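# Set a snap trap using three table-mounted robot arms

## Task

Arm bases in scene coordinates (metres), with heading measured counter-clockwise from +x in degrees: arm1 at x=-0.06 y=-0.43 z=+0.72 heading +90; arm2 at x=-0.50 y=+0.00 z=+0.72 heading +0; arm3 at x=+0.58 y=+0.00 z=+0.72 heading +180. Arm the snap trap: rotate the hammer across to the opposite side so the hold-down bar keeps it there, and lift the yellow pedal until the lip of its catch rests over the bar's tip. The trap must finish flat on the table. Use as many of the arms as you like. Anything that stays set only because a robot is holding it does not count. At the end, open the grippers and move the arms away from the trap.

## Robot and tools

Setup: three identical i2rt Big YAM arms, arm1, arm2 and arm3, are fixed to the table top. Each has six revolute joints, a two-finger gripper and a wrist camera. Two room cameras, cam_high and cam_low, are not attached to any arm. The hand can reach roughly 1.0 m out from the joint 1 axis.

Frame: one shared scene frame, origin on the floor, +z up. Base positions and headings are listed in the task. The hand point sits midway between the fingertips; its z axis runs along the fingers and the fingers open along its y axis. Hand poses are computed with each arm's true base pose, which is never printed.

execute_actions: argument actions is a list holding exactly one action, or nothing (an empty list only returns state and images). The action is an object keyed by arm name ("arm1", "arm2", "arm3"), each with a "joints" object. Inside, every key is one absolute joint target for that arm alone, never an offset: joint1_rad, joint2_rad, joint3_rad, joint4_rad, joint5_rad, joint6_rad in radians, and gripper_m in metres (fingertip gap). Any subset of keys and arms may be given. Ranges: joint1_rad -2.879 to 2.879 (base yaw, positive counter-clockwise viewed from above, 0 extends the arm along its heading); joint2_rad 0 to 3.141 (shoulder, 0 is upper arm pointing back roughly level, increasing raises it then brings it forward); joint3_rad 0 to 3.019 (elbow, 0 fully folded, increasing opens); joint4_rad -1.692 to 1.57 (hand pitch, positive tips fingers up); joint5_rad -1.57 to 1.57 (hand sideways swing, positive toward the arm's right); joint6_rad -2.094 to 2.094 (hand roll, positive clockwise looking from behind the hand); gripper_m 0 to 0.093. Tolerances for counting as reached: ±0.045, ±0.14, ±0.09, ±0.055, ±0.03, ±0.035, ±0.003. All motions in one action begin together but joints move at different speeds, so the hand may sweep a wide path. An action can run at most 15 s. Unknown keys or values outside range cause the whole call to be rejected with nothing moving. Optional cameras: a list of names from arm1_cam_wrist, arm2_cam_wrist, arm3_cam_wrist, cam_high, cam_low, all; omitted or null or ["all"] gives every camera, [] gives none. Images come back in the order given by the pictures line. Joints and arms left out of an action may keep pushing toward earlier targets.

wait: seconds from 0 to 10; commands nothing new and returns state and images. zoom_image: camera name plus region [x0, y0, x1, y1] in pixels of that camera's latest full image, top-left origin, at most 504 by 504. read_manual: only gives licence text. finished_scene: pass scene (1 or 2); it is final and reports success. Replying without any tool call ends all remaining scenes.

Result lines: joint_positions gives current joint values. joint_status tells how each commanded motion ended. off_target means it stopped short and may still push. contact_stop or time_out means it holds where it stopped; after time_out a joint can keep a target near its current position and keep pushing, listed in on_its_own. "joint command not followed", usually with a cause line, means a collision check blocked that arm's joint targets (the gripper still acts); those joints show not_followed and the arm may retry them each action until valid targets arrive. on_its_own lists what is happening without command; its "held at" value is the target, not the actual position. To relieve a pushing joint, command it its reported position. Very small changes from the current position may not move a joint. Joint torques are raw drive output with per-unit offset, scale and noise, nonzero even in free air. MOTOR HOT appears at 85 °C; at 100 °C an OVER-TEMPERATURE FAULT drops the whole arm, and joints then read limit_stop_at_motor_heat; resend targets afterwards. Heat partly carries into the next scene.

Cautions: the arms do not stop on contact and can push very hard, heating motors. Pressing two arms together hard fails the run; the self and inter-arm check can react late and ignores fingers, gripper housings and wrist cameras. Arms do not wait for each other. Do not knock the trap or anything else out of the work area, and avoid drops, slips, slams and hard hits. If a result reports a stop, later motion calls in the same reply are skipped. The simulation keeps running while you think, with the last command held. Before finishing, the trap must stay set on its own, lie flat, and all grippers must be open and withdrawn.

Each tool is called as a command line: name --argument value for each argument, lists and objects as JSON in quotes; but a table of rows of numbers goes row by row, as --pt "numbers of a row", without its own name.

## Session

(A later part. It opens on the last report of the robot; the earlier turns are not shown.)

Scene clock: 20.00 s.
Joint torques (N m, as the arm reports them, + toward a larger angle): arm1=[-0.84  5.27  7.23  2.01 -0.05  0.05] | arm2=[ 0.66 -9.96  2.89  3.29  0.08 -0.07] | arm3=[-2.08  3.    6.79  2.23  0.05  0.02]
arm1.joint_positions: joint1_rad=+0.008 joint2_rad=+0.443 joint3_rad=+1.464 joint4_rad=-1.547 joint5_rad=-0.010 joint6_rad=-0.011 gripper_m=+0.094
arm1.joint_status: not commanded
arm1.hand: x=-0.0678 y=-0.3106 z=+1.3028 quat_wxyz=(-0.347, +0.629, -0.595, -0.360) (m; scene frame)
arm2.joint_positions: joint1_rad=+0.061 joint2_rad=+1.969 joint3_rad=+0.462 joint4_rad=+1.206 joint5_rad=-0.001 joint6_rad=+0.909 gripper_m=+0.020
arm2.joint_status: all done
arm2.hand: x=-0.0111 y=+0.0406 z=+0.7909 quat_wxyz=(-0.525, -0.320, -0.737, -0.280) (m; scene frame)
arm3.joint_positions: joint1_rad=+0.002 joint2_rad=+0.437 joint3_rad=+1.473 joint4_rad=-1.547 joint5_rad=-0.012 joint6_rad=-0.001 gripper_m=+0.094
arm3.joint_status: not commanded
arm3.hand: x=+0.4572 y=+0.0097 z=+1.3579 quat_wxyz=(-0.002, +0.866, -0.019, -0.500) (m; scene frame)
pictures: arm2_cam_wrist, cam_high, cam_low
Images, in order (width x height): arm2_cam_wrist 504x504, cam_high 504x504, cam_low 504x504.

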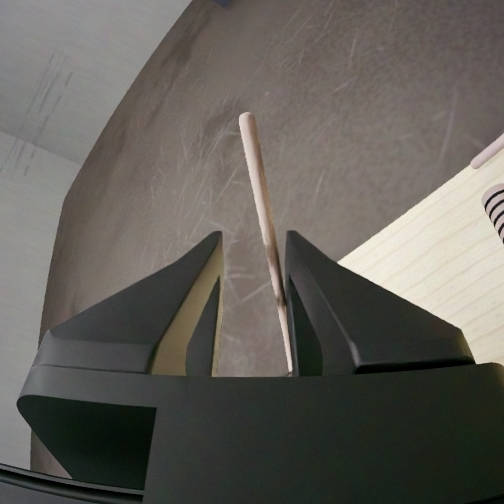

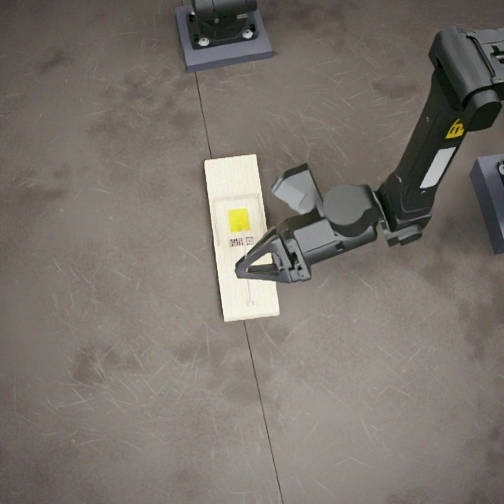

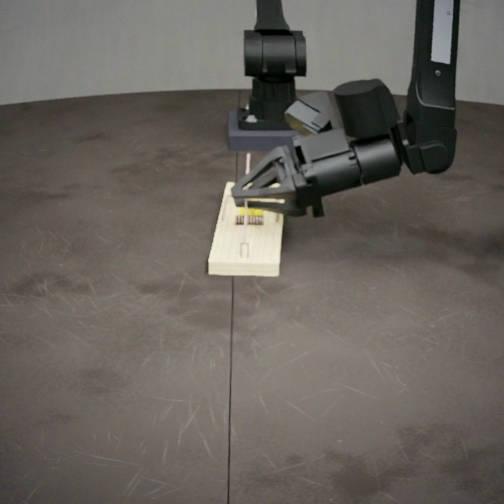

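execute_actions --actions '[{"arm2":{"joints":{"joint1_rad":0.20,"joint4_rad":1.28,"joint6_rad":-0.4,"gripper_m":0.03}}}]' --cameras '["cam_low","arm2_cam_wrist","cam_high"]'

Scene clock: 22.20 s.
Joint torques (N m, as the arm reports them, + toward a larger angle): arm1=[-0.24  4.09  7.08  2.03 -0.02  0.  ] | arm2=[ 0.6  -9.88  2.82  3.32 -0.04  0.  ] | arm3=[-2.07  2.98  6.79  2.24  0.05  0.02]
arm1.joint_positions: joint1_rad=+0.008 joint2_rad=+0.443 joint3_rad=+1.464 joint4_rad=-1.547 joint5_rad=-0.010 joint6_rad=-0.011 gripper_m=+0.094
arm1.joint_status: not commanded
arm1.hand: x=-0.0678 y=-0.3106 z=+1.3028 quat_wxyz=(-0.347, +0.629, -0.595, -0.360) (m; scene frame)
arm2.joint_positions: joint1_rad=+0.199 joint2_rad=+1.969 joint3_rad=+0.462 joint4_rad=+1.256 joint5_rad=+0.002 joint6_rad=-0.392 gripper_m=+0.030
arm2.joint_status: all done
arm2.hand: x=-0.0180 y=+0.1078 z=+0.8023 quat_wxyz=(-0.612, +0.240, -0.751, +0.057) (m; scene frame)
arm3.joint_positions: joint1_rad=+0.002 joint2_rad=+0.437 joint3_rad=+1.473 joint4_rad=-1.547 joint5_rad=-0.012 joint6_rad=-0.001 gripper_m=+0.094
arm3.joint_status: not commanded
arm3.hand: x=+0.4572 y=+0.0097 z=+1.3579 quat_wxyz=(-0.002, +0.866, -0.019, -0.500) (m; scene frame)
pictures: arm2_cam_wrist, cam_high, cam_low
Images, in order (width x height): arm2_cam_wrist 504x504, cam_high 504x504, cam_low 504x504.

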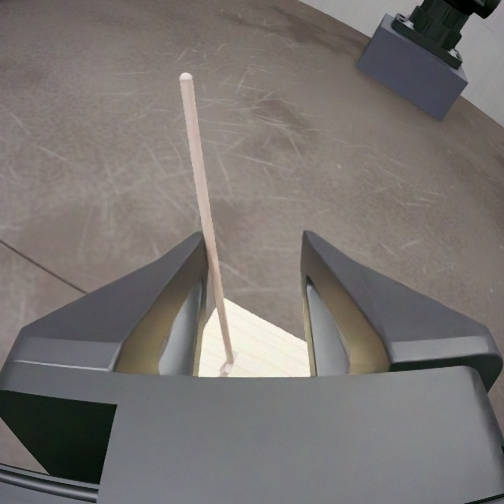

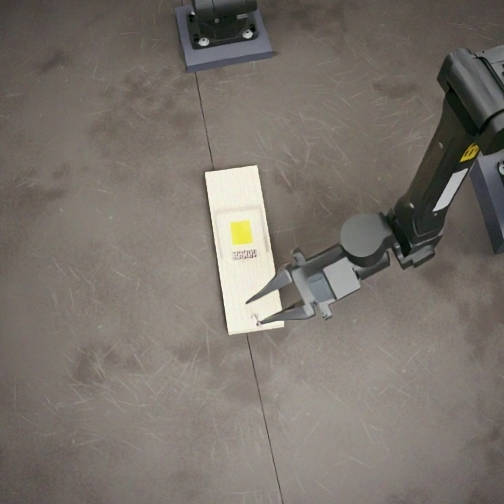

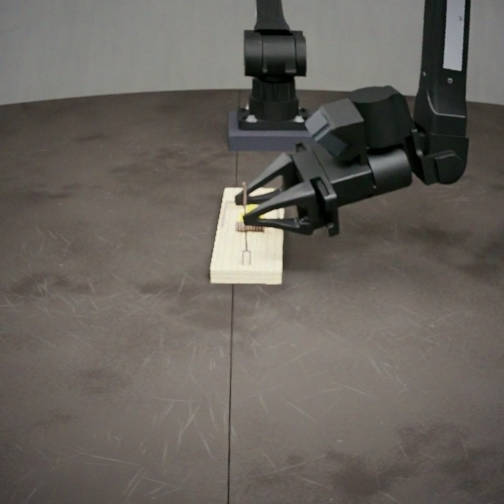

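execute_actions --actions '[{"arm1":{"joints":{"joint1_rad":-0.116,"joint2_rad":0.92,"joint3_rad":0.27,"joint4_rad":-0.335,"joint5_rad":0,"joint6_rad":0}},"arm2":{"joints":{"joint3_rad":0.50,"joint1_rad":0.23}},"arm3":{"joints":{"joint1_rad":0.125,"joint2_rad":1.75,"joint3_rad":0.575,"joint4_rad":0.845,"joint5_rad":0,"joint6_rad":-1.57,"gripper_m":0.02}}}]'

Scene clock: 24.70 s.
Joint torques (N m, as the arm reports them, + toward a larger angle): arm1=[-1.27 -3.8   8.07  1.73  0.06  0.1 ] | arm2=[  1.42 -10.12   4.02   3.3   -0.04  -0.02] | arm3=[ -1.13 -11.47   4.3    3.18   0.1    0.04]
arm1.joint_positions: joint1_rad=-0.106 joint2_rad=+0.927 joint3_rad=+0.265 joint4_rad=-0.355 joint5_rad=-0.002 joint6_rad=-0.008 gripper_m=+0.094
arm1.joint_status: all done
arm1.hand: x=-0.0384 y=-0.1512 z=+0.7773 quat_wxyz=(-0.203, +0.657, -0.702, -0.185) (m; scene frame)
arm2.joint_positions: joint1_rad=+0.221 joint2_rad=+1.969 joint3_rad=+0.479 joint4_rad=+1.256 joint5_rad=+0.002 joint6_rad=-0.392 gripper_m=+0.030
arm2.joint_status: all done
arm2.hand: x=-0.0135 y=+0.1202 z=+0.8066 quat_wxyz=(-0.619, +0.247, -0.744, +0.051) (m; scene frame)
arm3.joint_positions: joint1_rad=+0.118 joint2_rad=+1.737 joint3_rad=+0.578 joint4_rad=+0.819 joint5_rad=-0.002 joint6_rad=-1.560 gripper_m=+0.020
arm3.joint_status: all done
arm3.hand: x=+0.0442 y=-0.0363 z=+0.8539 quat_wxyz=(-0.385, +0.564, +0.594, -0.425) (m; scene frame)
pictures: arm1_cam_wrist, arm2_cam_wrist, arm3_cam_wrist, cam_high, cam_low
Images, in order (width x height): arm1_cam_wrist 504x504, arm2_cam_wrist 504x504, arm3_cam_wrist 504x504, cam_high 504x504, cam_low 504x504.

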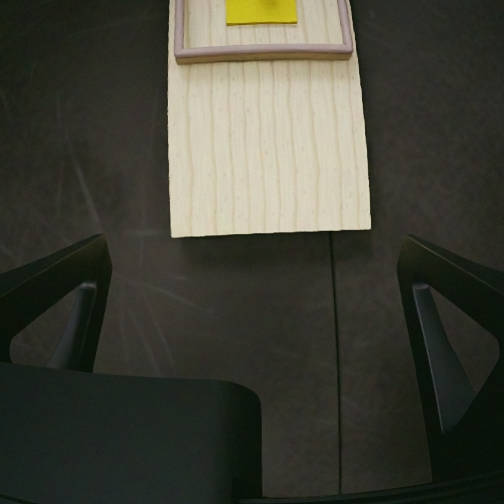

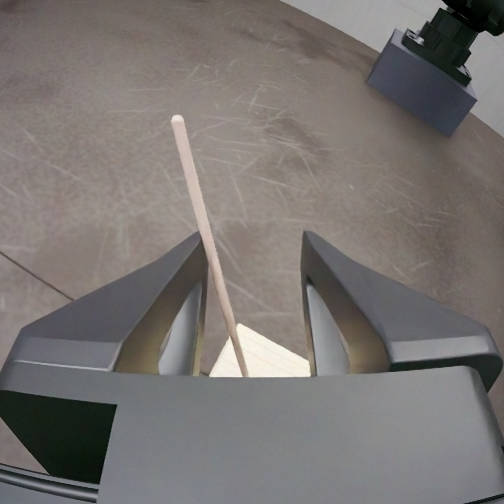

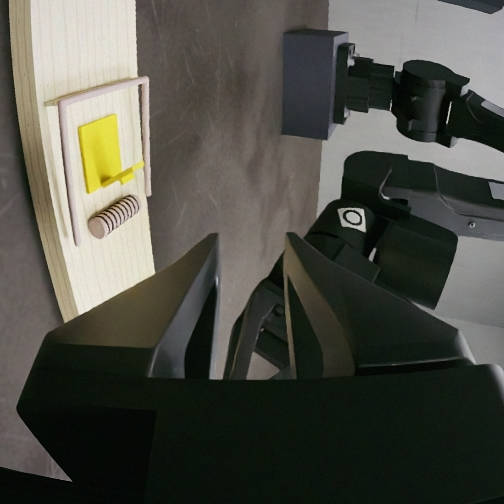

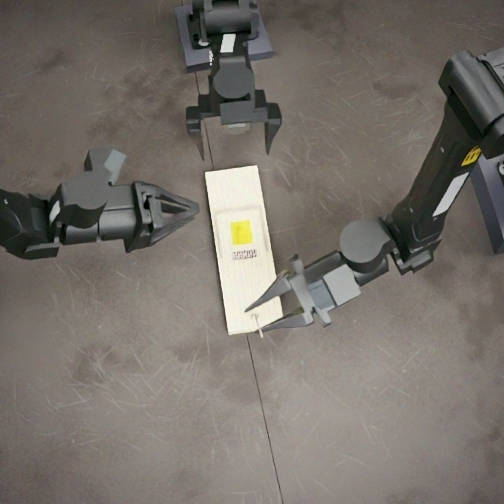

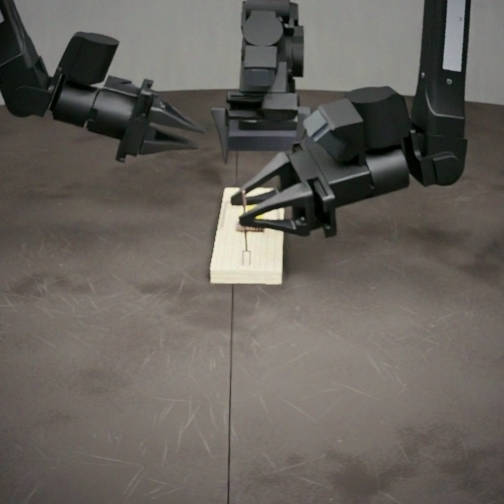

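execute_actions --actions '[{"arm1":{"joints":{"joint1_rad":-0.135,"joint2_rad":1.183,"joint4_rad":-0.065,"joint6_rad":-0.06}},"arm3":{"joints":{"joint1_rad":0.15,"joint2_rad":1.90}}}]' --cameras '["cam_low","arm1_cam_wrist","arm3_cam_wrist","cam_high"]'

Scene clock: 25.83 s.
Joint torques (N m, as the arm reports them, + toward a larger angle): arm1=[-1.85 -4.65  6.64  2.28  0.06 -0.05] | arm2=[  1.33 -10.     4.05   3.31  -0.06  -0.01] | arm3=[ -1.07 -12.83   2.98   2.77   0.09   0.02]
arm1.joint_positions: joint1_rad=-0.121 joint2_rad=+1.181 joint3_rad=+0.265 joint4_rad=-0.085 joint5_rad=-0.002 joint6_rad=-0.051 gripper_m=+0.094
arm1.joint_status: all done
arm1.hand: x=-0.0315 y=-0.1250 z=+0.7436 quat_wxyz=(-0.214, +0.665, -0.692, -0.184) (m; scene frame)
arm2.joint_positions: joint1_rad=+0.221 joint2_rad=+1.969 joint3_rad=+0.479 joint4_rad=+1.256 joint5_rad=+0.002 joint6_rad=-0.392 gripper_m=+0.030
arm2.joint_status: not commanded
arm2.hand: x=-0.0135 y=+0.1202 z=+0.8066 quat_wxyz=(-0.619, +0.247, -0.744, +0.051) (m; scene frame)
arm3.joint_positions: joint1_rad=+0.142 joint2_rad=+1.898 joint3_rad=+0.578 joint4_rad=+0.827 joint5_rad=-0.002 joint6_rad=-1.562 gripper_m=+0.020
arm3.joint_status: all done
arm3.hand: x=+0.0631 y=-0.0486 z=+0.7742 quat_wxyz=(-0.337, +0.584, +0.632, -0.382) (m; scene frame)
pictures: arm1_cam_wrist, arm3_cam_wrist, cam_high, cam_low
Images, in order (width x height): arm1_cam_wrist 504x504, arm3_cam_wrist 504x504, cam_high 504x504, cam_low 504x504.

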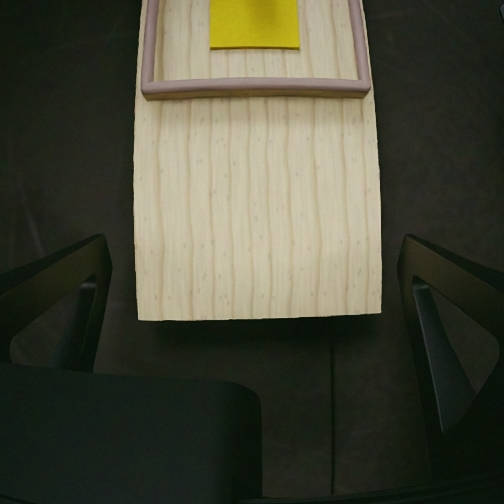

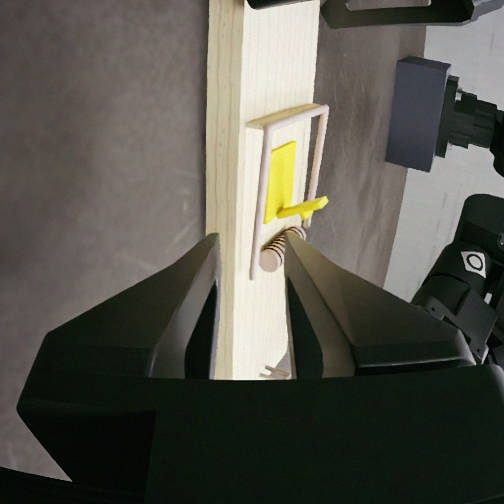

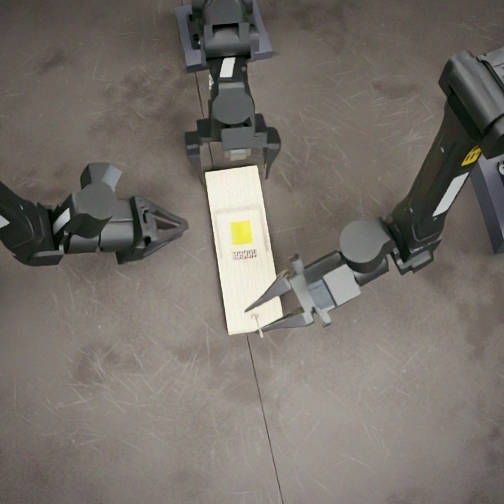

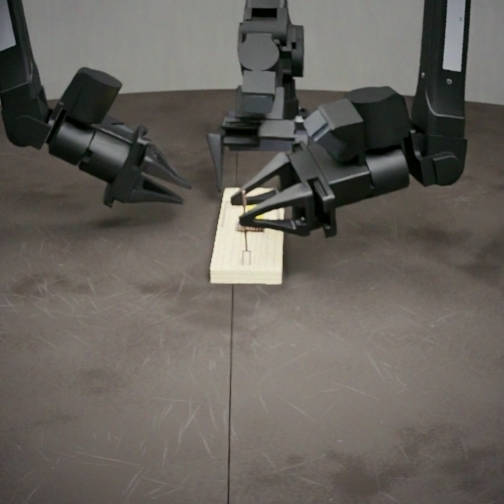

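execute_actions --actions '[{"arm1":{"joints":{"joint2_rad":1.225}}}]' --cameras '[]'

execute_actions --actions '[{"arm1":{"joints":{"gripper_m":0.06}}}]' --cameras '["arm1_cam_wrist","arm3_cam_wrist","cam_high"]'

Scene clock: 26.57 s.
Joint torques (N m, as the arm reports them, + toward a larger angle): arm1=[-1.27 -4.39  6.29  1.9   0.04 -0.06] | arm2=[  1.41 -10.16   4.01   3.39  -0.05  -0.02] | arm3=[ -1.08 -12.94   3.03   2.76   0.09   0.02]
arm1.joint_positions: joint1_rad=-0.121 joint2_rad=+1.218 joint3_rad=+0.265 joint4_rad=-0.083 joint5_rad=-0.002 joint6_rad=-0.052 gripper_m=+0.094
arm1.joint_status: all done
arm1.hand: x=-0.0320 y=-0.1298 z=+0.7334 quat_wxyz=(-0.201, +0.668, -0.695, -0.173) (m; scene frame)
arm2.joint_positions: joint1_rad=+0.221 joint2_rad=+1.969 joint3_rad=+0.479 joint4_rad=+1.256 joint5_rad=+0.002 joint6_rad=-0.392 gripper_m=+0.030
arm2.joint_status: not commanded
arm2.hand: x=-0.0135 y=+0.1202 z=+0.8066 quat_wxyz=(-0.619, +0.247, -0.744, +0.051) (m; scene frame)
arm3.joint_positions: joint1_rad=+0.142 joint2_rad=+1.898 joint3_rad=+0.578 joint4_rad=+0.827 joint5_rad=-0.002 joint6_rad=-1.562 gripper_m=+0.020
arm3.joint_status: not commanded
arm3.hand: x=+0.0631 y=-0.0486 z=+0.7742 quat_wxyz=(-0.337, +0.584, +0.632, -0.382) (m; scene frame)
pictures: none
No camera images: the call's "cameras" was empty. Leave "cameras" out to get every camera's image.

Scene clock: 27.10 s.
Joint torques (N m, as the arm reports them, + toward a larger angle): arm1=[-2.14 -5.03  6.47  1.96 -0.03  0.  ] | arm2=[  1.08 -10.19   4.     3.31  -0.05  -0.02] | arm3=[ -1.11 -12.88   3.05   2.77   0.09   0.02]
arm1.joint_positions: joint1_rad=-0.121 joint2_rad=+1.219 joint3_rad=+0.265 joint4_rad=-0.083 joint5_rad=+0.000 joint6_rad=-0.053 gripper_m=+0.078
arm1.joint_status: gripper_m off_target (ended at +0.078, target +0.060)
arm1.hand: x=-0.0317 y=-0.1299 z=+0.7333 quat_wxyz=(-0.202, +0.668, -0.695, -0.172) (m; scene frame)
arm2.joint_positions: joint1_rad=+0.221 joint2_rad=+1.969 joint3_rad=+0.479 joint4_rad=+1.256 joint5_rad=+0.002 joint6_rad=-0.392 gripper_m=+0.030
arm2.joint_status: not commanded
arm2.hand: x=-0.0135 y=+0.1202 z=+0.8066 quat_wxyz=(-0.619, +0.247, -0.744, +0.051) (m; scene frame)
arm3.joint_positions: joint1_rad=+0.142 joint2_rad=+1.898 joint3_rad=+0.578 joint4_rad=+0.827 joint5_rad=-0.002 joint6_rad=-1.562 gripper_m=+0.020
arm3.joint_status: not commanded
arm3.hand: x=+0.0631 y=-0.0486 z=+0.7742 quat_wxyz=(-0.337, +0.584, +0.632, -0.382) (m; scene frame)
pictures: arm1_cam_wrist, arm3_cam_wrist, cam_high
Images, in order (width x height): arm1_cam_wrist 504x504, arm3_cam_wrist 504x504, cam_high 504x504.

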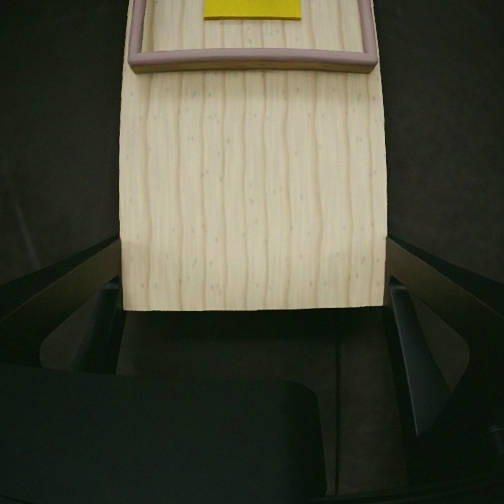

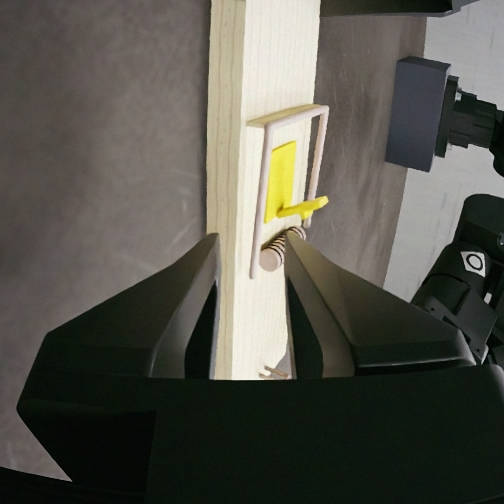

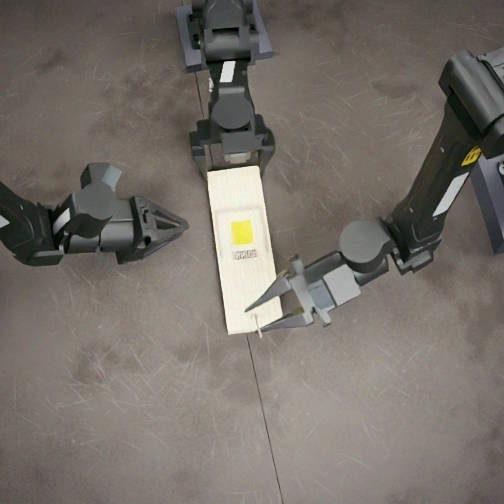

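execute_actions --actions '[{"arm3":{"joints":{"joint2_rad":1.986,"joint3_rad":0.715,"joint4_rad":0.775}}}]' --cameras '["arm3_cam_wrist","cam_low","arm1_cam_wrist"]'

Scene clock: 28.57 s.
Joint torques (N m, as the arm reports them, + toward a larger angle): arm1=[-1.65 -3.68  6.61  1.92  0.03  0.02] | arm2=[  1.08 -10.07   4.07   3.35  -0.05  -0.02] | arm3=[ -1.08 -13.8    4.92   1.46   0.09   0.02]
arm1.joint_positions: joint1_rad=-0.121 joint2_rad=+1.219 joint3_rad=+0.265 joint4_rad=-0.083 joint5_rad=+0.000 joint6_rad=-0.053 gripper_m=+0.078
arm1.joint_status: not commanded
arm1.hand: x=-0.0317 y=-0.1299 z=+0.7333 quat_wxyz=(-0.202, +0.668, -0.695, -0.172) (m; scene frame)
arm2.joint_positions: joint1_rad=+0.221 joint2_rad=+1.969 joint3_rad=+0.479 joint4_rad=+1.256 joint5_rad=+0.002 joint6_rad=-0.392 gripper_m=+0.030
arm2.joint_status: not commanded
arm2.hand: x=-0.0135 y=+0.1202 z=+0.8066 quat_wxyz=(-0.619, +0.247, -0.744, +0.051) (m; scene frame)
arm3.joint_positions: joint1_rad=+0.142 joint2_rad=+1.973 joint3_rad=+0.698 joint4_rad=+0.791 joint5_rad=-0.002 joint6_rad=-1.562 gripper_m=+0.020
arm3.joint_status: all done
arm3.hand: x=+0.0214 y=-0.0526 z=+0.7651 quat_wxyz=(-0.339, +0.583, +0.631, -0.384) (m; scene frame)
pictures: arm1_cam_wrist, arm3_cam_wrist, cam_low
Images, in order (width x height): arm1_cam_wrist 504x504, arm3_cam_wrist 504x504, cam_low 504x504.

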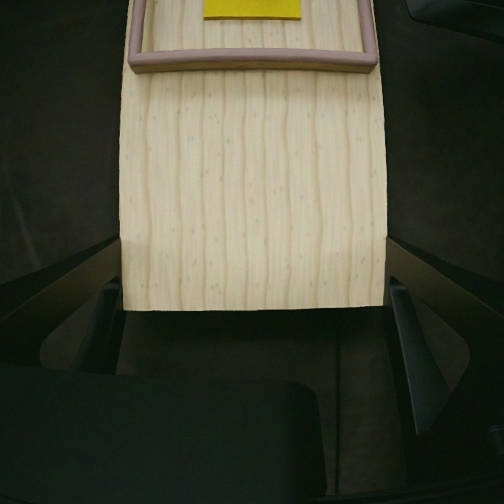

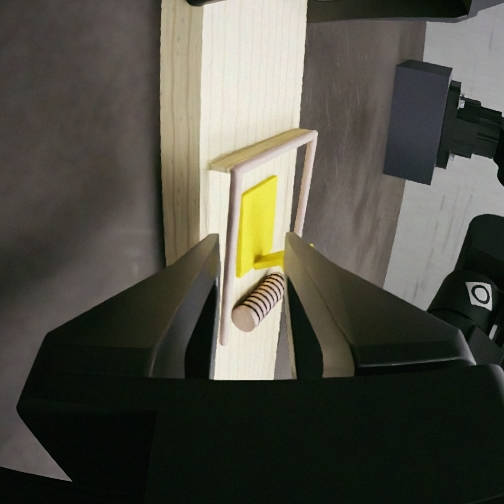

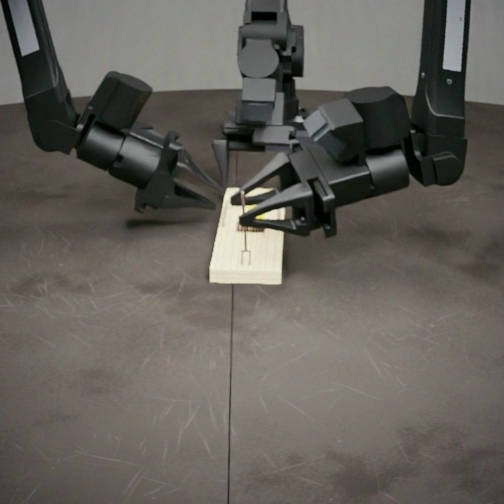

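execute_actions --actions '[{"arm3":{"joints":{"joint2_rad":2.05,"joint3_rad":0.783}}}]' --cameras '["arm3_cam_wrist","cam_low","arm1_cam_wrist"]'

zoom_image --camera "cam_low" --region '[170, 170, 290, 260]'

Scene clock: 29.33 s.
Joint torques (N m, as the arm reports them, + toward a larger angle): arm1=[-1.13 -4.33  6.53  1.8   0.12  0.  ] | arm2=[  1.27 -10.29   4.03   3.37  -0.04  -0.02] | arm3=[ -1.08 -13.37   5.7    1.43   0.07   0.02]
arm1.joint_positions: joint1_rad=-0.122 joint2_rad=+1.219 joint3_rad=+0.265 joint4_rad=-0.083 joint5_rad=-0.005 joint6_rad=-0.060 gripper_m=+0.078
arm1.joint_status: not commanded
arm1.hand: x=-0.0323 y=-0.1298 z=+0.7333 quat_wxyz=(-0.201, +0.671, -0.692, -0.173) (m; scene frame)
arm2.joint_positions: joint1_rad=+0.221 joint2_rad=+1.969 joint3_rad=+0.479 joint4_rad=+1.256 joint5_rad=+0.002 joint6_rad=-0.392 gripper_m=+0.030
arm2.joint_status: not commanded
arm2.hand: x=-0.0135 y=+0.1202 z=+0.8066 quat_wxyz=(-0.619, +0.247, -0.744, +0.051) (m; scene frame)
arm3.joint_positions: joint1_rad=+0.142 joint2_rad=+2.024 joint3_rad=+0.756 joint4_rad=+0.790 joint5_rad=-0.002 joint6_rad=-1.562 gripper_m=+0.020
arm3.joint_status: all done
arm3.hand: x=+0.0021 y=-0.0544 z=+0.7562 quat_wxyz=(-0.341, +0.582, +0.629, -0.386) (m; scene frame)
pictures: arm1_cam_wrist, arm3_cam_wrist, cam_low
Images, in order (width x height): arm1_cam_wrist 504x504, arm3_cam_wrist 504x504, cam_low 504x504.

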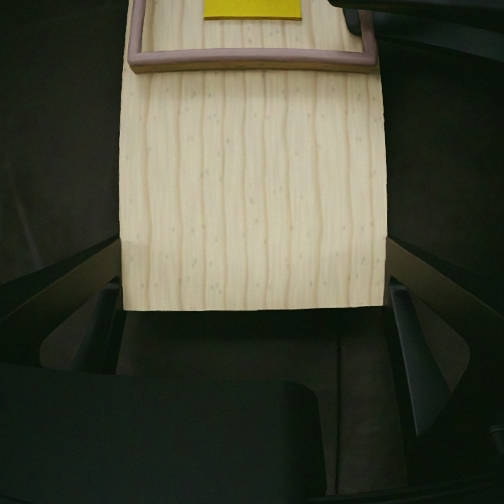

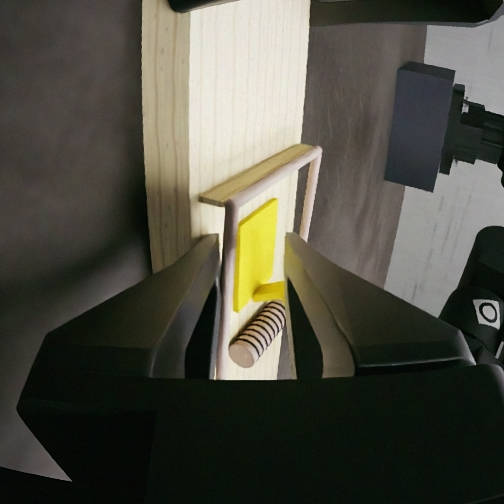

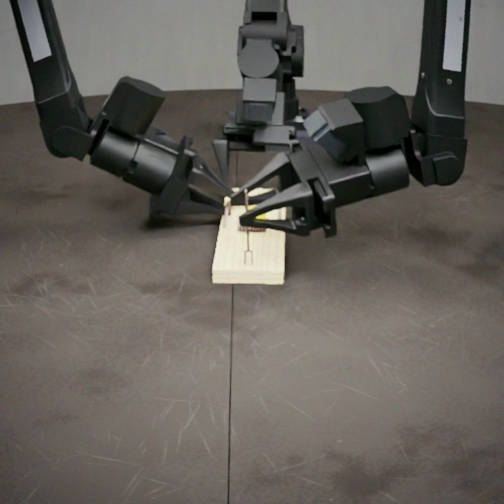

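Region (170, 170, 290, 260) of cam_low's 504x504 image, scaled by 4.200, with more detail than that image has; it fills the top 378 rows of this view, and the rest is white.

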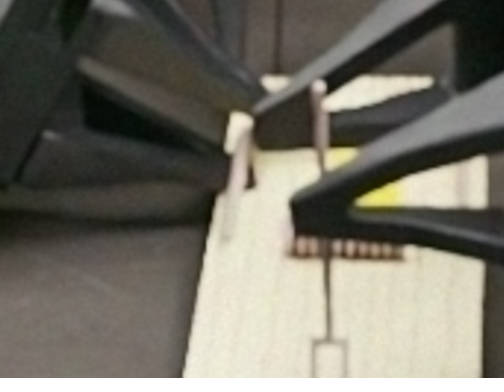

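execute_actions --actions '[{"arm3":{"joints":{"joint1_rad":0.105,"joint2_rad":2.02,"joint3_rad":0.756,"joint4_rad":0.98,"joint6_rad":-0.85}}}]' --cameras '["arm3_cam_wrist","cam_low","cam_high"]'

Scene clock: 32.23 s.
Joint torques (N m, as the arm reports them, + toward a larger angle): arm1=[-1.37 -4.48  6.43  1.36  0.39  0.27] | arm2=[  1.15 -10.22   4.03   3.42  -0.04  -0.02] | arm3=[ -3.11 -16.14   4.94   5.25   0.15   0.31]
arm1.joint_positions: joint1_rad=-0.122 joint2_rad=+1.215 joint3_rad=+0.265 joint4_rad=-0.061 joint5_rad=-0.010 joint6_rad=-0.089 gripper_m=+0.078
arm1.joint_status: not commanded
arm1.hand: x=-0.0328 y=-0.1245 z=+0.7371 quat_wxyz=(-0.212, +0.679, -0.679, -0.180) (m; scene frame)
arm2.joint_positions: joint1_rad=+0.221 joint2_rad=+1.969 joint3_rad=+0.479 joint4_rad=+1.256 joint5_rad=+0.002 joint6_rad=-0.392 gripper_m=+0.030
arm2.joint_status: not commanded
arm2.hand: x=-0.0135 y=+0.1202 z=+0.8066 quat_wxyz=(-0.619, +0.247, -0.744, +0.051) (m; scene frame)
arm3.joint_positions: joint1_rad=+0.119 joint2_rad=+2.037 joint3_rad=+0.736 joint4_rad=+0.904 joint5_rad=-0.003 joint6_rad=-0.872 gripper_m=+0.020
arm3.joint_status: joint4_rad time_out (moved +0.114 of +0.190); the others done
arm3.on_its_own: joint4_rad reads +0.904 and still pushes toward +0.980 since a time_out
arm3.hand: x=+0.0005 y=-0.0411 z=+0.7672 quat_wxyz=(-0.209, +0.746, +0.377, -0.508) (m; scene frame)
pictures: arm3_cam_wrist, cam_high, cam_low
Images, in order (width x height): arm3_cam_wrist 504x504, cam_high 504x504, cam_low 504x504.

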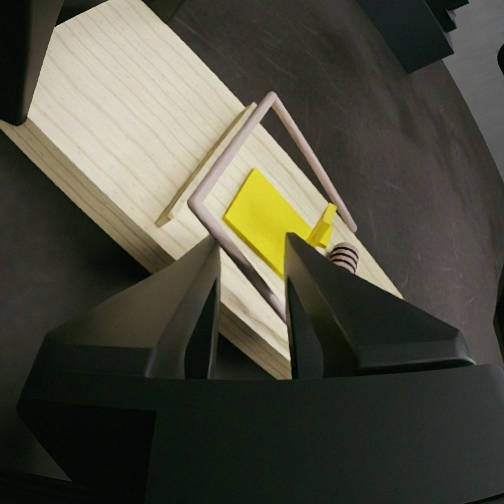

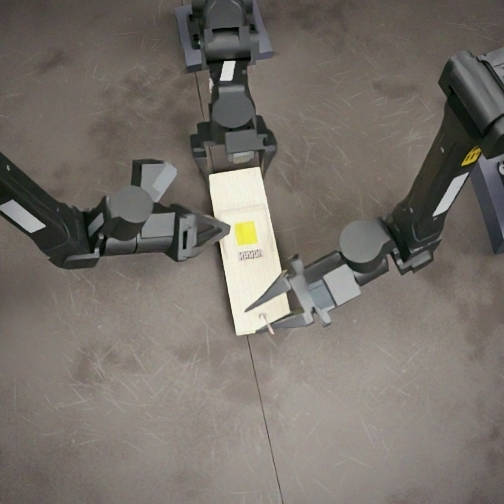

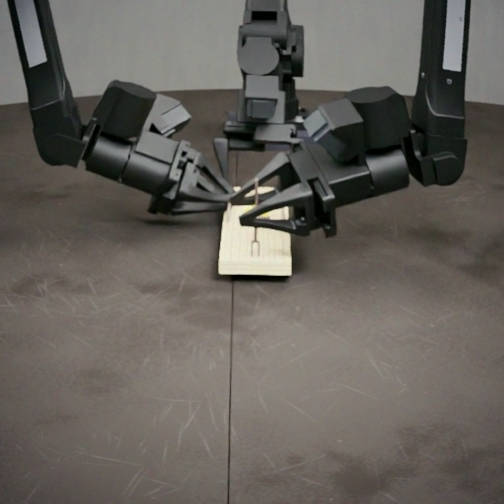

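execute_actions --actions '[{"arm3":{"joints":{"joint1_rad":0.145,"joint2_rad":2.03,"joint3_rad":0.77,"joint4_rad":0.81,"joint6_rad":-1.5}},"arm1":{"joints":{"joint4_rad":-0.11}},"arm2":{"joints":{"joint1_rad":0.19,"joint6_rad":-0.1,"joint4_rad":1.15}}}]' --cameras '["arm3_cam_wrist","arm2_cam_wrist","cam_low","cam_high"]'

Scene clock: 34.13 s.
Joint torques (N m, as the arm reports them, + toward a larger angle): arm1=[-1.25 -4.84  6.8   0.6   0.3   0.1 ] | arm2=[ -0.54 -10.35   4.03   1.97  -0.05   0.14] | arm3=[ -1.41 -15.22   5.37   1.24   0.09   0.01]
arm1.joint_positions: joint1_rad=-0.122 joint2_rad=+1.216 joint3_rad=+0.265 joint4_rad=-0.091 joint5_rad=-0.009 joint6_rad=-0.070 gripper_m=+0.078
arm1.joint_status: all done
arm1.hand: x=-0.0331 y=-0.1310 z=+0.7331 quat_wxyz=(-0.199, +0.675, -0.689, -0.172) (m; scene frame)
arm2.joint_positions: joint1_rad=+0.200 joint2_rad=+1.969 joint3_rad=+0.479 joint4_rad=+1.160 joint5_rad=+0.002 joint6_rad=-0.108 gripper_m=+0.030
arm2.joint_status: all done
arm2.hand: x=-0.0174 y=+0.1081 z=+0.7839 quat_wxyz=(-0.582, +0.136, -0.801, -0.028) (m; scene frame)
arm3.joint_positions: joint1_rad=+0.141 joint2_rad=+2.033 joint3_rad=+0.746 joint4_rad=+0.830 joint5_rad=-0.002 joint6_rad=-1.491 gripper_m=+0.020
arm3.joint_status: all done
arm3.hand: x=+0.0039 y=-0.0534 z=+0.7564 quat_wxyz=(-0.333, +0.600, +0.604, -0.405) (m; scene frame)
pictures: arm2_cam_wrist, arm3_cam_wrist, cam_high, cam_low
Images, in order (width x height): arm2_cam_wrist 504x504, arm3_cam_wrist 504x504, cam_high 504x504, cam_low 504x504.

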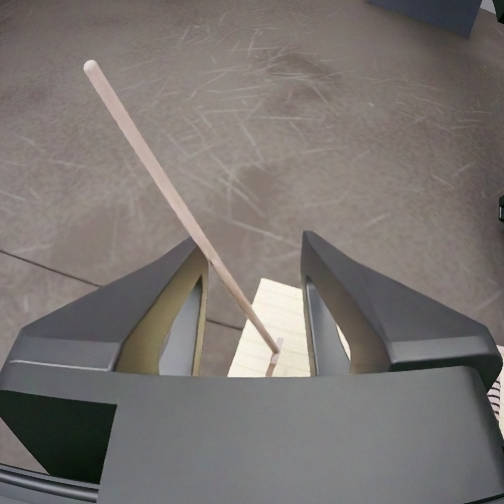

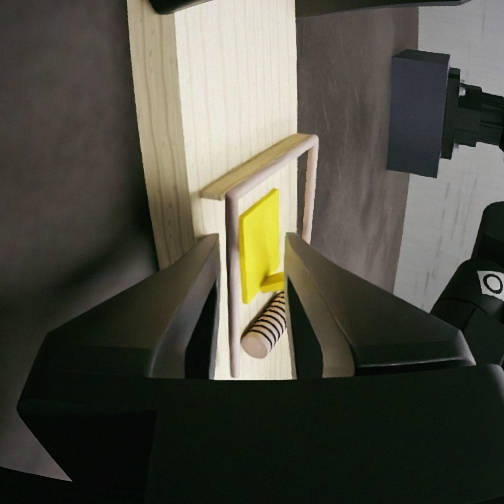

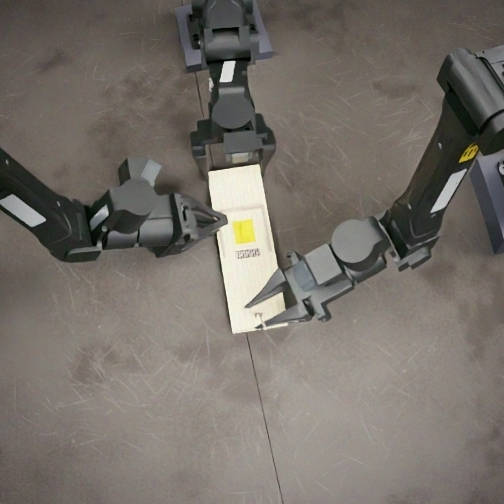

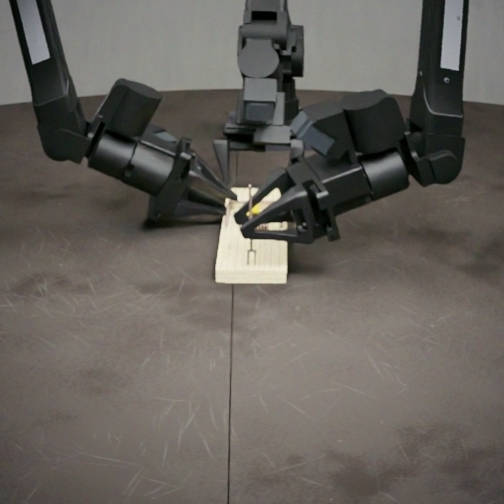

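execute_actions --actions '[{"arm2":{"joints":{"joint1_rad":0.172,"joint6_rad":0.0,"joint4_rad":1.05,"joint2_rad":2.04,"joint3_rad":0.535}}}]' --cameras '["arm2_cam_wrist","cam_low","cam_high"]'

Scene clock: 35.20 s.
Joint torques (N m, as the arm reports them, + toward a larger angle): arm1=[-1.09 -4.13  6.6   0.3   0.23  0.09] | arm2=[ -0.57 -10.96   3.14   1.96  -0.04   0.14] | arm3=[ -1.41 -15.22   5.36   1.23   0.08   0.01]
arm1.joint_positions: joint1_rad=-0.122 joint2_rad=+1.216 joint3_rad=+0.265 joint4_rad=-0.091 joint5_rad=-0.009 joint6_rad=-0.069 gripper_m=+0.078
arm1.joint_status: not commanded
arm1.hand: x=-0.0331 y=-0.1310 z=+0.7331 quat_wxyz=(-0.199, +0.675, -0.689, -0.172) (m; scene frame)
arm2.joint_positions: joint1_rad=+0.182 joint2_rad=+2.043 joint3_rad=+0.521 joint4_rad=+1.060 joint5_rad=+0.002 joint6_rad=-0.012 gripper_m=+0.030
arm2.joint_status: all done
arm2.hand: x=-0.0163 y=+0.0990 z=+0.7371 quat_wxyz=(-0.526, +0.094, -0.844, -0.046) (m; scene frame)
arm3.joint_positions: joint1_rad=+0.141 joint2_rad=+2.033 joint3_rad=+0.746 joint4_rad=+0.830 joint5_rad=-0.002 joint6_rad=-1.491 gripper_m=+0.020
arm3.joint_status: not commanded
arm3.hand: x=+0.0039 y=-0.0534 z=+0.7564 quat_wxyz=(-0.333, +0.600, +0.604, -0.405) (m; scene frame)
pictures: arm2_cam_wrist, cam_high, cam_low
Images, in order (width x height): arm2_cam_wrist 504x504, cam_high 504x504, cam_low 504x504.

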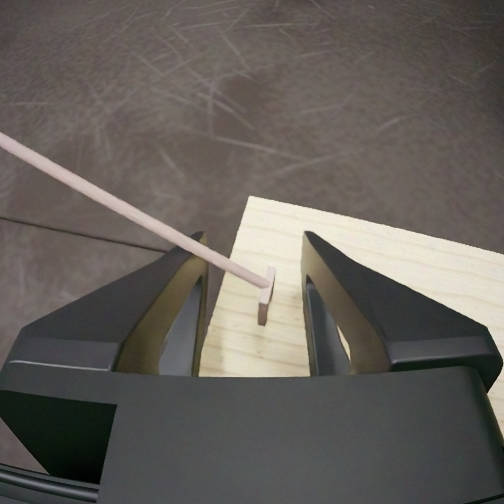

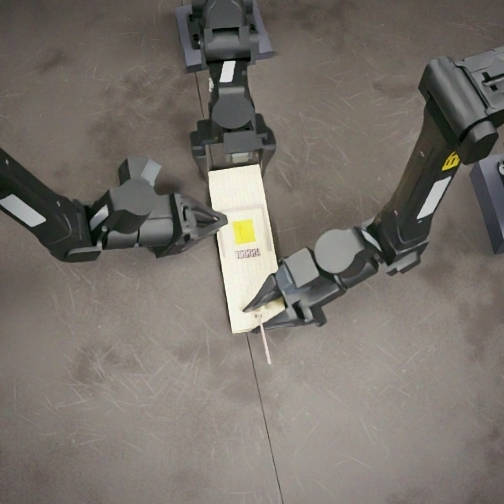

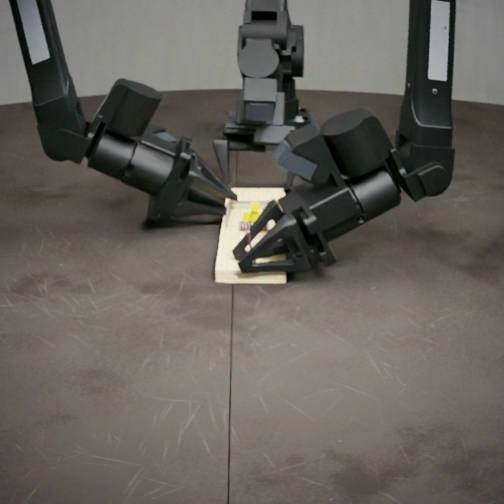

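execute_actions --actions '[{"arm2":{"joints":{"joint2_rad":2.085}},"arm1":{"joints":{"joint2_rad":1.25}}}]' --cameras '[]'

execute_actions --actions '[{"arm3":{"joints":{"joint1_rad":0.125,"joint2_rad":1.97,"joint3_rad":0.78,"joint4_rad":0.95,"joint6_rad":-1.15}}}]' --cameras '["arm3_cam_wrist","cam_low","cam_high"]'

Scene clock: 35.90 s.
Joint torques (N m, as the arm reports them, + toward a larger angle): arm1=[-0.95 -2.85  6.43  0.62  0.33  0.12] | arm2=[-0.61 -7.93  3.02  1.82 -0.05  0.18] | arm3=[ -1.41 -15.26   5.36   1.23   0.08   0.01]
arm1.joint_positions: joint1_rad=-0.122 joint2_rad=+1.218 joint3_rad=+0.265 joint4_rad=-0.091 joint5_rad=-0.009 joint6_rad=-0.069 gripper_m=+0.078
arm1.joint_status: all done
arm1.hand: x=-0.0332 y=-0.1313 z=+0.7326 quat_wxyz=(-0.198, +0.675, -0.690, -0.172) (m; scene frame)
arm2.joint_positions: joint1_rad=+0.182 joint2_rad=+2.047 joint3_rad=+0.522 joint4_rad=+1.064 joint5_rad=+0.002 joint6_rad=-0.011 gripper_m=+0.030
arm2.joint_status: all done
arm2.hand: x=-0.0163 y=+0.0990 z=+0.7363 quat_wxyz=(-0.527, +0.093, -0.844, -0.046) (m; scene frame)
arm3.joint_positions: joint1_rad=+0.141 joint2_rad=+2.033 joint3_rad=+0.746 joint4_rad=+0.830 joint5_rad=-0.002 joint6_rad=-1.491 gripper_m=+0.020
arm3.joint_status: not commanded
arm3.hand: x=+0.0039 y=-0.0534 z=+0.7564 quat_wxyz=(-0.333, +0.600, +0.604, -0.405) (m; scene frame)
pictures: none
No camera images: the call's "cameras" was empty. Leave "cameras" out to get every camera's image.

Scene clock: 38.20 s.
Joint torques (N m, as the arm reports them, + toward a larger angle): arm1=[-1.45 -2.31  6.14  0.6   0.26  0.16] | arm2=[-0.69 -7.54  2.95  1.76 -0.04  0.19] | arm3=[ -2.75 -19.07   6.15   6.28   0.07   0.29]
arm1.joint_positions: joint1_rad=-0.122 joint2_rad=+1.218 joint3_rad=+0.265 joint4_rad=-0.091 joint5_rad=-0.008 joint6_rad=-0.067 gripper_m=+0.078
arm1.joint_status: not commanded
arm1.hand: x=-0.0331 y=-0.1313 z=+0.7325 quat_wxyz=(-0.198, +0.675, -0.690, -0.172) (m; scene frame)
arm2.joint_positions: joint1_rad=+0.182 joint2_rad=+2.048 joint3_rad=+0.523 joint4_rad=+1.064 joint5_rad=+0.002 joint6_rad=-0.011 gripper_m=+0.030
arm2.joint_status: not commanded
arm2.hand: x=-0.0160 y=+0.0991 z=+0.7362 quat_wxyz=(-0.527, +0.093, -0.844, -0.046) (m; scene frame)
arm3.joint_positions: joint1_rad=+0.136 joint2_rad=+2.029 joint3_rad=+0.745 joint4_rad=+0.848 joint5_rad=-0.001 joint6_rad=-1.169 gripper_m=+0.020
arm3.joint_status: joint4_rad time_out (moved +0.018 of +0.120); the others done
arm3.on_its_own: joint4_rad reads +0.848 and still pushes toward +0.950 since a time_out
arm3.hand: x=+0.0013 y=-0.0506 z=+0.7624 quat_wxyz=(-0.270, +0.686, +0.495, -0.460) (m; scene frame)
pictures: arm3_cam_wrist, cam_high, cam_low
Images, in order (width x height): arm3_cam_wrist 504x504, cam_high 504x504, cam_low 504x504.

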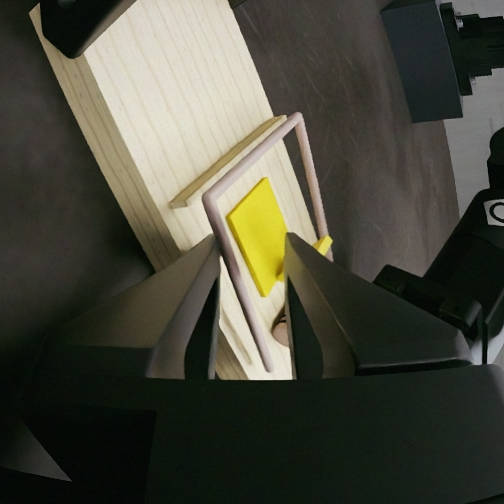

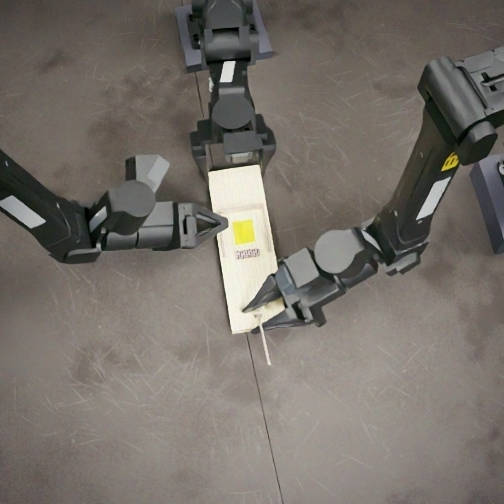

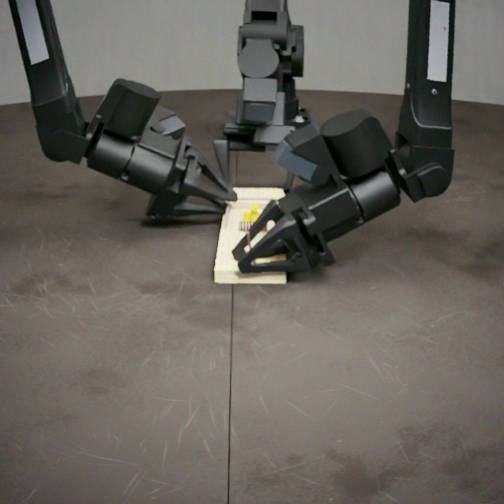

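execute_actions --actions '[{"arm3":{"joints":{"joint1_rad":0.11,"joint2_rad":1.88,"joint3_rad":0.79,"joint4_rad":0.90,"joint6_rad":-1.0}}}]' --cameras '["arm3_cam_wrist","cam_low","cam_high"]'

Scene clock: 40.30 s.
Joint torques (N m, as the arm reports them, + toward a larger angle): arm1=[-1.68 -2.67  6.38  0.53  0.28  0.1 ] | arm2=[-0.67 -7.53  3.02  1.69 -0.05  0.17] | arm3=[ -3.33 -22.17   7.96   4.45   0.14   0.31]
arm1.joint_positions: joint1_rad=-0.122 joint2_rad=+1.218 joint3_rad=+0.265 joint4_rad=-0.091 joint5_rad=-0.009 joint6_rad=-0.066 gripper_m=+0.078
arm1.joint_status: not commanded
arm1.hand: x=-0.0332 y=-0.1313 z=+0.7325 quat_wxyz=(-0.198, +0.674, -0.690, -0.172) (m; scene frame)
arm2.joint_positions: joint1_rad=+0.182 joint2_rad=+2.048 joint3_rad=+0.523 joint4_rad=+1.064 joint5_rad=+0.002 joint6_rad=-0.011 gripper_m=+0.030
arm2.joint_status: not commanded
arm2.hand: x=-0.0160 y=+0.0991 z=+0.7362 quat_wxyz=(-0.527, +0.093, -0.844, -0.046) (m; scene frame)
arm3.joint_positions: joint1_rad=+0.126 joint2_rad=+1.987 joint3_rad=+0.734 joint4_rad=+0.844 joint5_rad=-0.003 joint6_rad=-1.021 gripper_m=+0.020
arm3.joint_status: joint4_rad time_out (moved -0.005 of +0.052); the others done
arm3.on_its_own: joint4_rad reads +0.844 and still pushes toward +0.900 since a time_out
arm3.hand: x=-0.0003 y=-0.0454 z=+0.7814 quat_wxyz=(-0.242, +0.716, +0.436, -0.488) (m; scene frame)
pictures: arm3_cam_wrist, cam_high, cam_low
Images, in order (width x height): arm3_cam_wrist 504x504, cam_high 504x504, cam_low 504x504.

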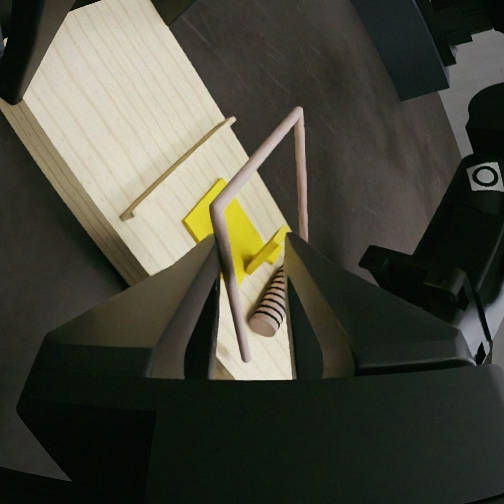

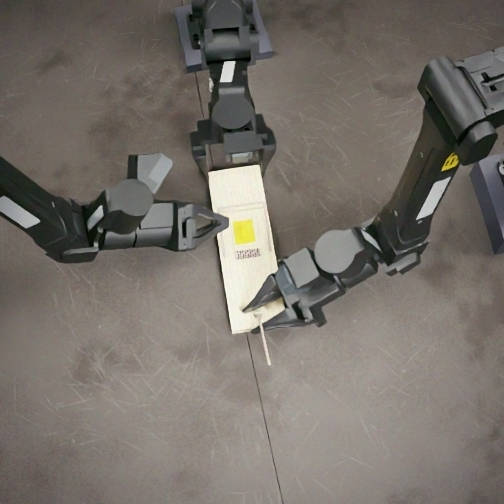

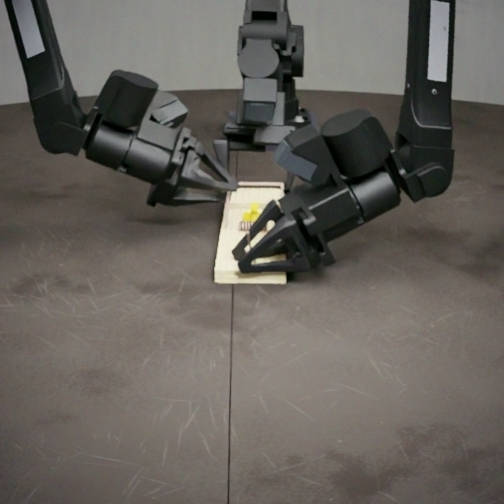

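execute_actions --actions '[{"arm3":{"joints":{"joint1_rad":0.045,"joint2_rad":1.89,"joint4_rad":0.885,"joint5_rad":0.025,"joint6_rad":-0.55}}}]' --cameras '["arm3_cam_wrist","cam_low","cam_high"]'

Scene clock: 42.87 s.
Joint torques (N m, as the arm reports them, + toward a larger angle): arm1=[-1.54 -3.07  5.56  0.63  0.58  0.21] | arm2=[-0.92 -7.62  2.81  1.76  0.19  0.18] | arm3=[ -7.57 -21.18   8.01   4.18   1.06   0.33]
arm1.joint_positions: joint1_rad=-0.122 joint2_rad=+1.222 joint3_rad=+0.277 joint4_rad=-0.091 joint5_rad=-0.016 joint6_rad=-0.077 gripper_m=+0.078
arm1.joint_status: not commanded
arm1.hand: x=-0.0340 y=-0.1261 z=+0.7352 quat_wxyz=(-0.199, +0.678, -0.685, -0.176) (m; scene frame)
arm2.joint_positions: joint1_rad=+0.182 joint2_rad=+2.048 joint3_rad=+0.524 joint4_rad=+1.064 joint5_rad=-0.004 joint6_rad=-0.011 gripper_m=+0.030
arm2.joint_status: not commanded
arm2.hand: x=-0.0154 y=+0.1003 z=+0.7366 quat_wxyz=(-0.527, +0.095, -0.843, -0.049) (m; scene frame)
arm3.joint_positions: joint1_rad=+0.107 joint2_rad=+1.982 joint3_rad=+0.734 joint4_rad=+0.835 joint5_rad=-0.002 joint6_rad=-0.576 gripper_m=+0.020
arm3.joint_status: joint1_rad time_out (moved -0.019 of -0.081); the others done
arm3.on_its_own: joint1_rad reads +0.107 and still pushes toward +0.045 since a time_out
arm3.hand: x=-0.0009 y=-0.0341 z=+0.7820 quat_wxyz=(-0.134, +0.799, +0.260, -0.526) (m; scene frame)
pictures: arm3_cam_wrist, cam_high, cam_low
Images, in order (width x height): arm3_cam_wrist 504x504, cam_high 504x504, cam_low 504x504.

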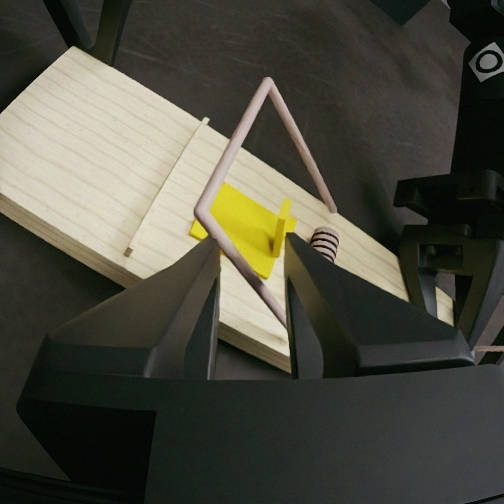

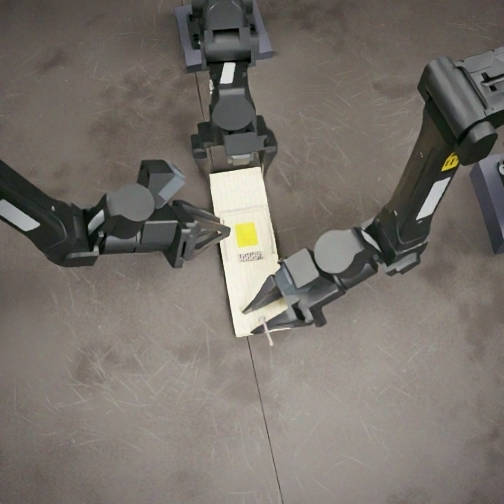

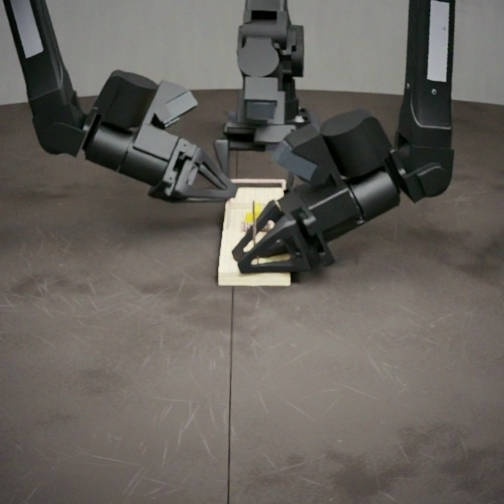

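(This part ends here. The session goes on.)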